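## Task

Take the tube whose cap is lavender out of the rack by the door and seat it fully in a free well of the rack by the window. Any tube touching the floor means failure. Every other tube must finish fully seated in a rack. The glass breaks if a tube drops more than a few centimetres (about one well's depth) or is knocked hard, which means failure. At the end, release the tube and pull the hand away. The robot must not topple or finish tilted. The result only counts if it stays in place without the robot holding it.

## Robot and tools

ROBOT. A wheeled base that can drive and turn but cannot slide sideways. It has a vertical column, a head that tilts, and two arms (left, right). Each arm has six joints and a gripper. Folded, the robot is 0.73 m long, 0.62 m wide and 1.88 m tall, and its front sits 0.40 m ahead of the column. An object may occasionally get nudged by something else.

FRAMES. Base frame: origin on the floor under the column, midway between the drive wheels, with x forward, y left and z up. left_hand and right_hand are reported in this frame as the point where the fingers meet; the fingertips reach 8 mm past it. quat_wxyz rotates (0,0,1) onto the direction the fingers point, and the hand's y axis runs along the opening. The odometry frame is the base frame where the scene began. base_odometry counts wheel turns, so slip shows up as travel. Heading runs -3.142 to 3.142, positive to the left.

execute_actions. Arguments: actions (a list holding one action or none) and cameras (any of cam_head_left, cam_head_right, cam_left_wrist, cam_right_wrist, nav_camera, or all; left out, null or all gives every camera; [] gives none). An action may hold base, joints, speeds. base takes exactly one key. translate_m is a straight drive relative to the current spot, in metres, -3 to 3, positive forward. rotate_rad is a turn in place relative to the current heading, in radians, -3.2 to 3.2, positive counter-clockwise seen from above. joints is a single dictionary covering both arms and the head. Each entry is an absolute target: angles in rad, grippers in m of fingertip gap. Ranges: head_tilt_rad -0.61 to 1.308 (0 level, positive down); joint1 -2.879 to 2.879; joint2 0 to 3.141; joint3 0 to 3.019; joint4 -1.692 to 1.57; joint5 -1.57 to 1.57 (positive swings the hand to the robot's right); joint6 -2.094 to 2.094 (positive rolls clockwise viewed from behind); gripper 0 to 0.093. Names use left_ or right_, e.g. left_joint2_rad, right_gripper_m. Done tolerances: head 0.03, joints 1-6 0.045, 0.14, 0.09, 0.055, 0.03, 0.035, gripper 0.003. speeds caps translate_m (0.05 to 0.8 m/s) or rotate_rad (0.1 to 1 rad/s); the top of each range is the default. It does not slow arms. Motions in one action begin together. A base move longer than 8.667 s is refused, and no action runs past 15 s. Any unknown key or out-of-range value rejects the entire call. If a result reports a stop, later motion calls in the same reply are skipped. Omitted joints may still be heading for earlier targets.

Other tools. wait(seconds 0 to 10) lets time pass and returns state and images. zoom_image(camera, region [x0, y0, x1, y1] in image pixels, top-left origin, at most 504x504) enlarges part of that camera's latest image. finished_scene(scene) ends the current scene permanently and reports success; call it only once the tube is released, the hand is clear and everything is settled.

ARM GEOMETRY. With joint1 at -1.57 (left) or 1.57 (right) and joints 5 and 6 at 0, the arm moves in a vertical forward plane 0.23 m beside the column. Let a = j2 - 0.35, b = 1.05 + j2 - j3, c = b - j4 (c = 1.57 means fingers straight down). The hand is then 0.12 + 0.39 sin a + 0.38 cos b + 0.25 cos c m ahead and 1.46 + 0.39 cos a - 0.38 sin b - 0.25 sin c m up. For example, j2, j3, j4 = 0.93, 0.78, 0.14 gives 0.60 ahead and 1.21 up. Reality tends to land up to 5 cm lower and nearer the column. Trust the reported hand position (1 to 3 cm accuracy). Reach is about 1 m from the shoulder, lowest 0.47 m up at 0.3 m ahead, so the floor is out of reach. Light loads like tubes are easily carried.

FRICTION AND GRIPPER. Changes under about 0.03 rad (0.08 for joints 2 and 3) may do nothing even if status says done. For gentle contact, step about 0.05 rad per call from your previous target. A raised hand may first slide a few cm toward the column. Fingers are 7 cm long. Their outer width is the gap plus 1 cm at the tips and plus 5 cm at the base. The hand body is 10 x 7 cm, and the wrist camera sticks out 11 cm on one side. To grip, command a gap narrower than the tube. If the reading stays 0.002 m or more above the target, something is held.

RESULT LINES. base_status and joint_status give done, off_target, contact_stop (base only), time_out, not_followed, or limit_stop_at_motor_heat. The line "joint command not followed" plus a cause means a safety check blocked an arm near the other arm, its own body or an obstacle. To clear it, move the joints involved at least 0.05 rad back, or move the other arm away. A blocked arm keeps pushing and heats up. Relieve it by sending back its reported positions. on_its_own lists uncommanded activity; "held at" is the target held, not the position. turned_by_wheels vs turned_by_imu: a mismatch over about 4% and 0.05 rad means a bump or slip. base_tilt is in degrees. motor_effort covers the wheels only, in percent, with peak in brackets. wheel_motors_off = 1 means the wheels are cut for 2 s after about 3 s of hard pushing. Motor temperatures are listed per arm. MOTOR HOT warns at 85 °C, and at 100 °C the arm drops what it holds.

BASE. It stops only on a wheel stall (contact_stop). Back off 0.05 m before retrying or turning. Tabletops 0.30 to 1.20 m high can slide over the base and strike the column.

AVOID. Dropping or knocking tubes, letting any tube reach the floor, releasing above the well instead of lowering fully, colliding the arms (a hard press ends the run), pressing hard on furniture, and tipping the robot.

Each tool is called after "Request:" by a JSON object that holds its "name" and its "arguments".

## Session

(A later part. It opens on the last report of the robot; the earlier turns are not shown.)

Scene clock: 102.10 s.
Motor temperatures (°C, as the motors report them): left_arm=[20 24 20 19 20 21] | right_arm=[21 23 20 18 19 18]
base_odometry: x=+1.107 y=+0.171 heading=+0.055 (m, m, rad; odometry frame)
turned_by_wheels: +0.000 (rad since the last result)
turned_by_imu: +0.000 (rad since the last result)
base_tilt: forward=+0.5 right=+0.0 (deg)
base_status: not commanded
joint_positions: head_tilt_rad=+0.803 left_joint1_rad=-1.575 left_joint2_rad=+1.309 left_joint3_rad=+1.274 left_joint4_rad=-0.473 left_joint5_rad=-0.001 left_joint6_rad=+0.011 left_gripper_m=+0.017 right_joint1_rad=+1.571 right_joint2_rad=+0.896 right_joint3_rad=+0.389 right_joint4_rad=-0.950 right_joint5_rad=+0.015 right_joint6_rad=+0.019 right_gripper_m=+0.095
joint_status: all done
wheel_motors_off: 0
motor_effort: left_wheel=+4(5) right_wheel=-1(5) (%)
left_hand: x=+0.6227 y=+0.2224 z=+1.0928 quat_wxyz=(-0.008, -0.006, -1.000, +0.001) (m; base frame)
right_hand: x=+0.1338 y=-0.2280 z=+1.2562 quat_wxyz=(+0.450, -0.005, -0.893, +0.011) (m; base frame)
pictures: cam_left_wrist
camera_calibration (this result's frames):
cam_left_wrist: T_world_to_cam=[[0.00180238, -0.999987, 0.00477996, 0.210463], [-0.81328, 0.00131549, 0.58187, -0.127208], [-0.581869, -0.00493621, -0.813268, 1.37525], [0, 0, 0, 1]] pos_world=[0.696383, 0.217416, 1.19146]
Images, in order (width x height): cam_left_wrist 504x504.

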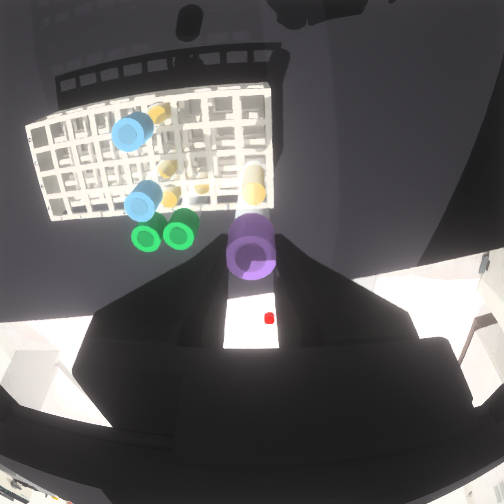

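Request:
{"name": "execute_actions", "arguments": {"actions": [{"base":{"translate_m":-0.007},"speeds":{"translate_m":0.05}}], "cameras": ["cam_left_wrist"]}}

Scene clock: 114.83 s.
Motor temperatures (°C, as the motors report them): left_arm=[20 24 21 19 20 21] | right_arm=[21 23 20 18 19 18]
base_odometry: x=+1.100 y=+0.170 heading=+0.056 (m, m, rad; odometry frame)
turned_by_wheels: +0.001 (rad since the last result)
turned_by_imu: +0.000 (rad since the last result)
base_tilt: forward=+0.4 right=+0.0 (deg)
base_status: done
joint_positions: head_tilt_rad=+0.803 left_joint1_rad=-1.575 left_joint2_rad=+1.309 left_joint3_rad=+1.276 left_joint4_rad=-0.473 left_joint5_rad=-0.001 left_joint6_rad=+0.011 left_gripper_m=+0.017 right_joint1_rad=+1.571 right_joint2_rad=+0.896 right_joint3_rad=+0.388 right_joint4_rad=-0.950 right_joint5_rad=+0.015 right_joint6_rad=+0.019 right_gripper_m=+0.095
joint_status: not commanded
wheel_motors_off: 0
motor_effort: left_wheel=+1(38) right_wheel=-1(51) (%)
left_hand: x=+0.6236 y=+0.2224 z=+1.0931 quat_wxyz=(-0.008, -0.006, -1.000, +0.001) (m; base frame)
right_hand: x=+0.1332 y=-0.2280 z=+1.2564 quat_wxyz=(+0.450, -0.005, -0.893, +0.011) (m; base frame)
pictures: cam_left_wrist
camera_calibration (this result's frames):
cam_left_wrist: T_world_to_cam=[[0.00180045, -0.999987, 0.00478581, 0.210454], [-0.814167, 0.00131293, 0.580629, -0.124736], [-0.580627, -0.00494185, -0.814154, 1.3762], [0, 0, 0, 1]] pos_world=[0.697122, 0.217416, 1.19185]
Images, in order (width x height): cam_left_wrist 504x504.

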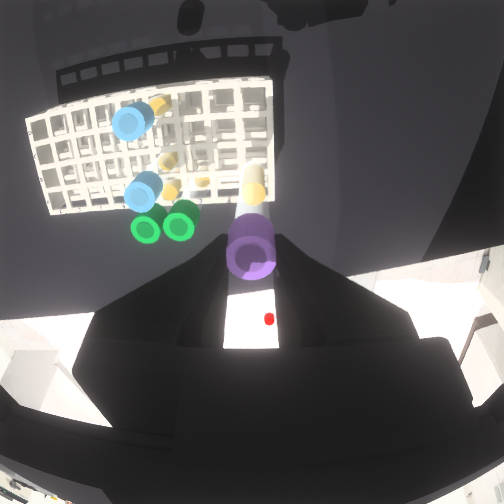

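Request:
{"name": "execute_actions", "arguments": {"actions": [{"joints":{"left_joint2_rad":1.435,"left_joint3_rad":1.36,"left_joint4_rad":-0.431}}], "cameras": ["cam_left_wrist","cam_head_left"]}}

Scene clock: 119.17 s.
Motor temperatures (°C, as the motors report them): left_arm=[20 24 21 19 20 21] | right_arm=[21 23 20 18 19 18]
base_odometry: x=+1.100 y=+0.170 heading=+0.056 (m, m, rad; odometry frame)
turned_by_wheels: +0.000 (rad since the last result)
turned_by_imu: -0.001 (rad since the last result)
base_tilt: forward=+0.5 right=+0.1 (deg)
base_status: not commanded
joint_positions: head_tilt_rad=+0.803 left_joint1_rad=-1.575 left_joint2_rad=+1.378 left_joint3_rad=+1.352 left_joint4_rad=-0.436 left_joint5_rad=-0.001 left_joint6_rad=+0.011 left_gripper_m=+0.017 right_joint1_rad=+1.571 right_joint2_rad=+0.896 right_joint3_rad=+0.388 right_joint4_rad=-0.950 right_joint5_rad=+0.015 right_joint6_rad=+0.019 right_gripper_m=+0.095
joint_status: all done
wheel_motors_off: 0
motor_effort: left_wheel=+3(3) right_wheel=-3(4) (%)
left_hand: x=+0.6517 y=+0.2223 z=+1.0727 quat_wxyz=(-0.031, -0.006, -1.000, +0.001) (m; base frame)
right_hand: x=+0.1332 y=-0.2280 z=+1.2564 quat_wxyz=(+0.450, -0.005, -0.893, +0.011) (m; base frame)
pictures: cam_head_left, cam_left_wrist
camera_calibration (this result's frames):
cam_head_left: T_world_to_cam=[[0.0618238, -0.995742, -0.068373, 0.162744], [-0.682588, 0.00779736, -0.730761, 1.16189], [0.728183, 0.0918491, -0.6792, 0.924508], [0, 0, 0, 1]] pos_world=[0.109819, 0.0680762, 1.48812]
cam_left_wrist: T_world_to_cam=[[0.00173948, -0.999986, 0.00495692, 0.210228], [-0.83947, 0.00123338, 0.543404, -0.0336396], [-0.543403, -0.00510643, -0.839457, 1.37888], [0, 0, 0, 1]] pos_world=[0.720682, 0.217308, 1.17475]
Images, in order (width x height): cam_head_left 672x504, cam_left_wrist 504x504.

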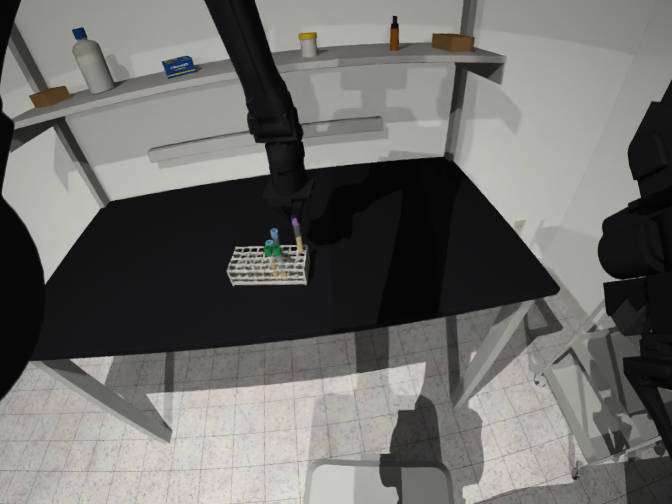

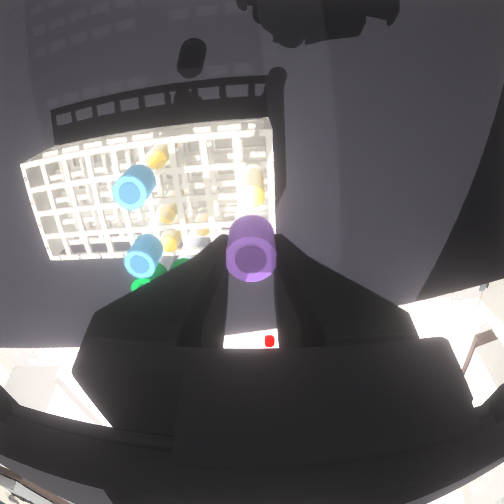

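Request:
{"name": "execute_actions", "arguments": {"actions": [{"joints":{"left_joint2_rad":1.22,"left_joint3_rad":1.20,"left_joint4_rad":-0.5}}], "cameras": []}}

Request:
{"name": "execute_actions", "arguments": {"actions": [{"joints":{"left_joint2_rad":1.345,"left_joint3_rad":1.335,"left_joint4_rad":-0.496}}], "cameras": ["cam_left_wrist"]}}

Scene clock: 132.17 s.
Motor temperatures (°C, as the motors report them): left_arm=[20 24 21 19 20 21] | right_arm=[21 23 20 18 19 18]
base_odometry: x=+1.100 y=+0.170 heading=+0.056 (m, m, rad; odometry frame)
turned_by_wheels: +0.000 (rad since the last result)
turned_by_imu: -0.002 (rad since the last result)
base_tilt: forward=+0.4 right=+0.1 (deg)
base_status: not commanded
joint_positions: head_tilt_rad=+0.803 left_joint1_rad=-1.575 left_joint2_rad=+1.229 left_joint3_rad=+1.186 left_joint4_rad=-0.502 left_joint5_rad=-0.001 left_joint6_rad=+0.011 left_gripper_m=+0.017 right_joint1_rad=+1.571 right_joint2_rad=+0.896 right_joint3_rad=+0.388 right_joint4_rad=-0.950 right_joint5_rad=+0.015 right_joint6_rad=+0.019 right_gripper_m=+0.095
joint_status: all done
wheel_motors_off: 0
motor_effort: left_wheel=+3(3) right_wheel=-1(5) (%)
left_hand: x=+0.5925 y=+0.2225 z=+1.1159 quat_wxyz=(+0.011, -0.006, -1.000, +0.001) (m; base frame)
right_hand: x=+0.1332 y=-0.2280 z=+1.2564 quat_wxyz=(+0.450, -0.005, -0.893, +0.011) (m; base frame)
pictures: none
No camera images: the call's "cameras" was empty. Leave "cameras" out to get every camera's image.

Scene clock: 133.00 s.
Motor temperatures (°C, as the motors report them): left_arm=[20 24 21 19 20 21] | right_arm=[21 23 20 18 19 18]
base_odometry: x=+1.100 y=+0.170 heading=+0.056 (m, m, rad; odometry frame)
turned_by_wheels: +0.000 (rad since the last result)
turned_by_imu: +0.000 (rad since the last result)
base_tilt: forward=+0.5 right=+0.0 (deg)
base_status: not commanded
joint_positions: head_tilt_rad=+0.803 left_joint1_rad=-1.575 left_joint2_rad=+1.332 left_joint3_rad=+1.317 left_joint4_rad=-0.498 left_joint5_rad=-0.001 left_joint6_rad=+0.011 left_gripper_m=+0.017 right_joint1_rad=+1.571 right_joint2_rad=+0.896 right_joint3_rad=+0.388 right_joint4_rad=-0.950 right_joint5_rad=+0.015 right_joint6_rad=+0.019 right_gripper_m=+0.095
joint_status: all done
wheel_motors_off: 0
motor_effort: left_wheel=+3(4) right_wheel=-4(2) (%)
left_hand: x=+0.6334 y=+0.2224 z=+1.0894 quat_wxyz=(-0.005, -0.006, -1.000, +0.001) (m; base frame)
right_hand: x=+0.1332 y=-0.2280 z=+1.2564 quat_wxyz=(+0.450, -0.005, -0.893, +0.011) (m; base frame)
pictures: cam_left_wrist
camera_calibration (this result's frames):
cam_left_wrist: T_world_to_cam=[[0.00180812, -0.999987, 0.0047624, 0.210442], [-0.810608, 0.00132314, 0.585587, -0.122305], [-0.585586, -0.00491926, -0.810595, 1.37811], [0, 0, 0, 1]] pos_world=[0.707481, 0.21738, 1.18771]
Images, in order (width x height): cam_left_wrist 504x504.

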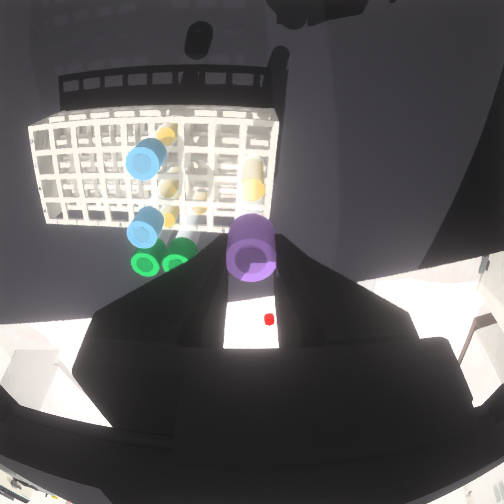

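Request:
{"name": "zoom_image", "arguments": {"camera": "cam_left_wrist", "region": [130, 90, 330, 270]}}

Region (130, 90, 330, 270) of cam_left_wrist's 504x504 image, scaled by 2.520, with more detail than that image has; it fills the top 454 rows of this view, and the rest is white.

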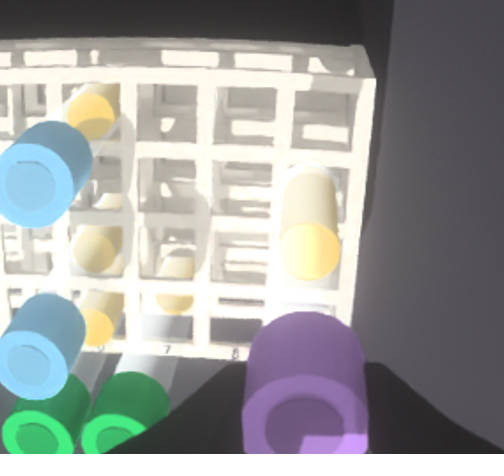

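Request:
{"name": "execute_actions", "arguments": {"actions": [{"joints":{"left_joint2_rad":1.45,"left_joint3_rad":1.335,"left_joint4_rad":-0.385}}], "cameras": ["cam_left_wrist","cam_head_left"]}}

Scene clock: 143.17 s.
Motor temperatures (°C, as the motors report them): left_arm=[20 24 21 19 20 21] | right_arm=[21 23 20 18 19 18]
base_odometry: x=+1.100 y=+0.170 heading=+0.056 (m, m, rad; odometry frame)
turned_by_wheels: +0.000 (rad since the last result)
turned_by_imu: -0.001 (rad since the last result)
base_tilt: forward=+0.5 right=+0.1 (deg)
base_status: not commanded
joint_positions: head_tilt_rad=+0.803 left_joint1_rad=-1.575 left_joint2_rad=+1.445 left_joint3_rad=+1.319 left_joint4_rad=-0.386 left_joint5_rad=+0.003 left_joint6_rad=+0.011 left_gripper_m=+0.017 right_joint1_rad=+1.571 right_joint2_rad=+0.896 right_joint3_rad=+0.388 right_joint4_rad=-0.950 right_joint5_rad=+0.015 right_joint6_rad=+0.019 right_gripper_m=+0.095
joint_status: all done
wheel_motors_off: 0
motor_effort: left_wheel=+3(3) right_wheel=-2(3) (%)
left_hand: x=+0.6170 y=+0.2215 z=+1.0329 quat_wxyz=(-0.006, -0.006, -1.000, +0.003) (m; base frame)
right_hand: x=+0.1332 y=-0.2280 z=+1.2564 quat_wxyz=(+0.450, -0.005, -0.893, +0.011) (m; base frame)
pictures: cam_head_left, cam_left_wrist
camera_calibration (this result's frames):
cam_head_left: T_world_to_cam=[[0.0618238, -0.995742, -0.0683731, 0.162744], [-0.682589, 0.00779736, -0.730761, 1.16189], [0.728183, 0.0918491, -0.6792, 0.924508], [0, 0, 0, 1]] pos_world=[0.109819, 0.0680762, 1.48812]
cam_left_wrist: T_world_to_cam=[[0.00176087, -0.999958, 0.00895971, 0.205541], [-0.810827, 0.00381628, 0.585274, -0.10259], [-0.585284, -0.00829536, -0.810786, 1.32349], [0, 0, 0, 1]] pos_world=[0.69107, 0.216903, 1.13127]
Images, in order (width x height): cam_head_left 672x504, cam_left_wrist 504x504.

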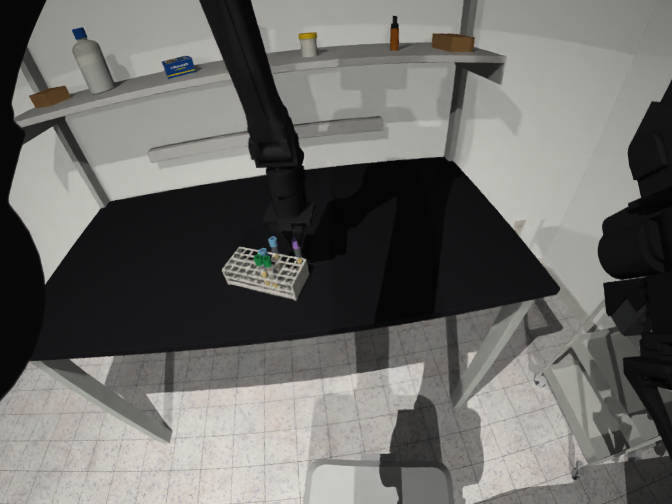

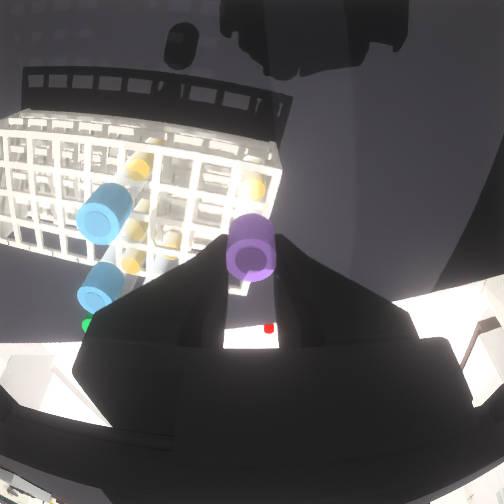

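Request:
{"name": "execute_actions", "arguments": {"actions": [{"joints":{"left_gripper_m":0.035}}], "cameras": []}}

Request:
{"name": "execute_actions", "arguments": {"actions": [{"joints":{"left_joint2_rad":1.2,"left_joint3_rad":1.15,"left_joint4_rad":-0.47}}], "cameras": ["cam_left_wrist","cam_head_left"]}}

Scene clock: 146.87 s.
Motor temperatures (°C, as the motors report them): left_arm=[20 25 21 19 20 21] | right_arm=[21 23 20 18 19 18]
base_odometry: x=+1.100 y=+0.170 heading=+0.056 (m, m, rad; odometry frame)
turned_by_wheels: +0.000 (rad since the last result)
turned_by_imu: -0.001 (rad since the last result)
base_tilt: forward=+0.5 right=+0.0 (deg)
base_status: not commanded
joint_positions: head_tilt_rad=+0.803 left_joint1_rad=-1.575 left_joint2_rad=+1.445 left_joint3_rad=+1.319 left_joint4_rad=-0.386 left_joint5_rad=+0.003 left_joint6_rad=+0.011 left_gripper_m=+0.035 right_joint1_rad=+1.571 right_joint2_rad=+0.896 right_joint3_rad=+0.388 right_joint4_rad=-0.950 right_joint5_rad=+0.015 right_joint6_rad=+0.019 right_gripper_m=+0.095
joint_status: all done
wheel_motors_off: 0
motor_effort: left_wheel=+3(3) right_wheel=-5(2) (%)
left_hand: x=+0.6170 y=+0.2215 z=+1.0329 quat_wxyz=(-0.006, -0.006, -1.000, +0.003) (m; base frame)
right_hand: x=+0.1332 y=-0.2280 z=+1.2564 quat_wxyz=(+0.450, -0.005, -0.893, +0.011) (m; base frame)
pictures: none
No camera images: the call's "cameras" was empty. Leave "cameras" out to get every camera's image.

Scene clock: 148.07 s.
Motor temperatures (°C, as the motors report them): left_arm=[20 25 21 19 20 21] | right_arm=[21 23 20 18 19 18]
base_odometry: x=+1.100 y=+0.170 heading=+0.056 (m, m, rad; odometry frame)
turned_by_wheels: +0.000 (rad since the last result)
turned_by_imu: +0.000 (rad since the last result)
base_tilt: forward=+0.5 right=+0.0 (deg)
base_status: not commanded
joint_positions: head_tilt_rad=+0.803 left_joint1_rad=-1.575 left_joint2_rad=+1.187 left_joint3_rad=+1.140 left_joint4_rad=-0.472 left_joint5_rad=+0.003 left_joint6_rad=+0.011 left_gripper_m=+0.035 right_joint1_rad=+1.571 right_joint2_rad=+0.896 right_joint3_rad=+0.388 right_joint4_rad=-0.950 right_joint5_rad=+0.015 right_joint6_rad=+0.019 right_gripper_m=+0.095
joint_status: all done
wheel_motors_off: 0
motor_effort: left_wheel=+3(4) right_wheel=-3(2) (%)
left_hand: x=+0.5870 y=+0.2219 z=+1.1274 quat_wxyz=(-0.002, -0.006, -1.000, +0.003) (m; base frame)
right_hand: x=+0.1332 y=-0.2280 z=+1.2564 quat_wxyz=(+0.450, -0.005, -0.893, +0.011) (m; base frame)
pictures: cam_head_left, cam_left_wrist
camera_calibration (this result's frames):
cam_head_left: T_world_to_cam=[[0.0618238, -0.995742, -0.068373, 0.162744], [-0.682589, 0.00779736, -0.730761, 1.16189], [0.728183, 0.0918491, -0.6792, 0.924508], [0, 0, 0, 1]] pos_world=[0.109819, 0.0680762, 1.48812]
cam_left_wrist: T_world_to_cam=[[0.00179816, -0.999958, 0.00893354, 0.205148], [-0.806789, 0.00382761, 0.590828, -0.190861], [-0.590837, -0.00826988, -0.806748, 1.38126], [0, 0, 0, 1]] pos_world=[0.661748, 0.217293, 1.22526]
Images, in order (width x height): cam_head_left 672x504, cam_left_wrist 504x504.

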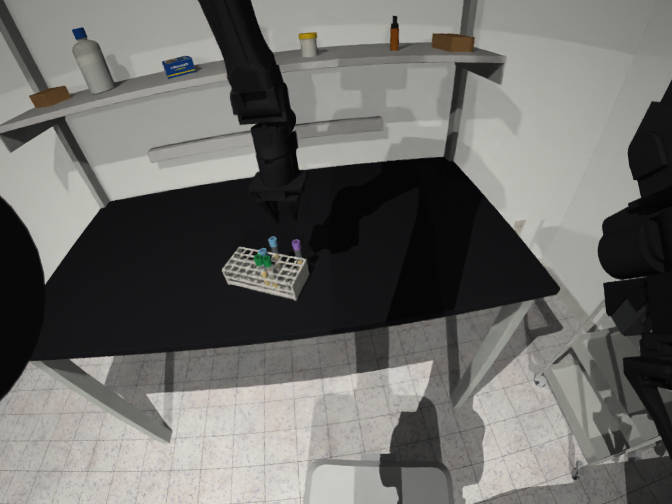

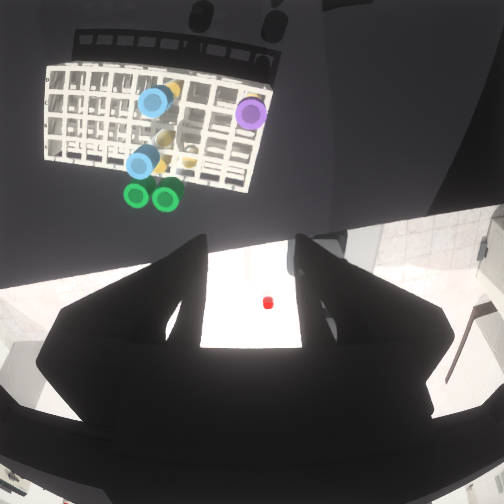

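Request:
{"name": "zoom_image", "arguments": {"camera": "cam_head_left", "region": [200, 210, 330, 310]}}

Region (200, 210, 330, 310) of cam_head_left's 672x504 image, scaled by 3.877, with more detail than that image has; it fills the top 388 rows of this view, and the rest is white.

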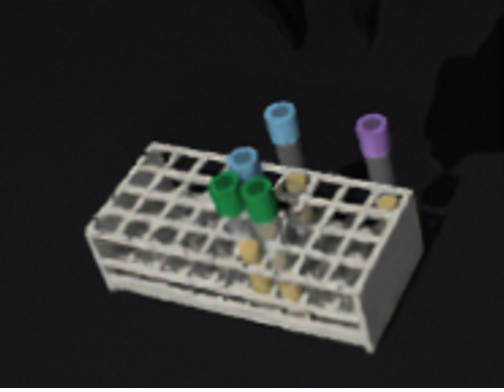

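Seated level with the others. Retract and finish.

Request:
{"name": "execute_actions", "arguments": {"actions": [{"base":{"translate_m":-0.3},"joints":{"left_joint1_rad":-1.57,"left_joint2_rad":0.9,"left_joint3_rad":0.42,"left_joint4_rad":-0.97,"left_gripper_m":0.09}}], "cameras": ["cam_head_left"]}}

Request:
{"name": "finished_scene", "arguments": {"scene": 2}}

Scene clock: 153.00 s.
Motor temperatures (°C, as the motors report them): left_arm=[20 24 21 19 20 21] | right_arm=[21 23 20 18 19 18]
base_odometry: x=+0.800 y=+0.154 heading=+0.055 (m, m, rad; odometry frame)
turned_by_wheels: -0.001 (rad since the last result)
turned_by_imu: -0.003 (rad since the last result)
base_tilt: forward=+0.5 right=+0.1 (deg)
base_status: done
joint_positions: head_tilt_rad=+0.803 left_joint1_rad=-1.575 left_joint2_rad=+0.891 left_joint3_rad=+0.413 left_joint4_rad=-0.970 left_joint5_rad=+0.003 left_joint6_rad=+0.011 left_gripper_m=+0.090 right_joint1_rad=+1.571 right_joint2_rad=+0.896 right_joint3_rad=+0.385 right_joint4_rad=-0.950 right_joint5_rad=+0.015 right_joint6_rad=+0.019 right_gripper_m=+0.095
joint_status: all done
wheel_motors_off: 0
motor_effort: left_wheel=-1(43) right_wheel=+0(60) (%)
left_hand: x=+0.1446 y=+0.2232 z=+1.2557 quat_wxyz=(+0.446, -0.006, -0.895, +0.005) (m; base frame)
right_hand: x=+0.1318 y=-0.2280 z=+1.2569 quat_wxyz=(+0.451, -0.005, -0.892, +0.011) (m; base frame)
pictures: cam_head_left
camera_calibration (this result's frames):
cam_head_left: T_world_to_cam=[[0.0617969, -0.995742, -0.0683974, 0.162783], [-0.682876, 0.00779736, -0.730492, 1.16149], [0.727915, 0.0918491, -0.679487, 0.924963], [0, 0, 0, 1]] pos_world=[0.109798, 0.0680762, 1.48809]
Images, in order (width x height): cam_head_left 672x504.

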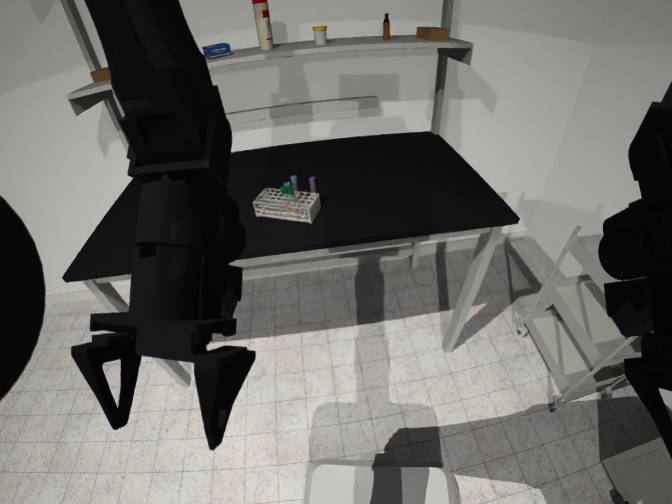

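The scene is finished: the task was done.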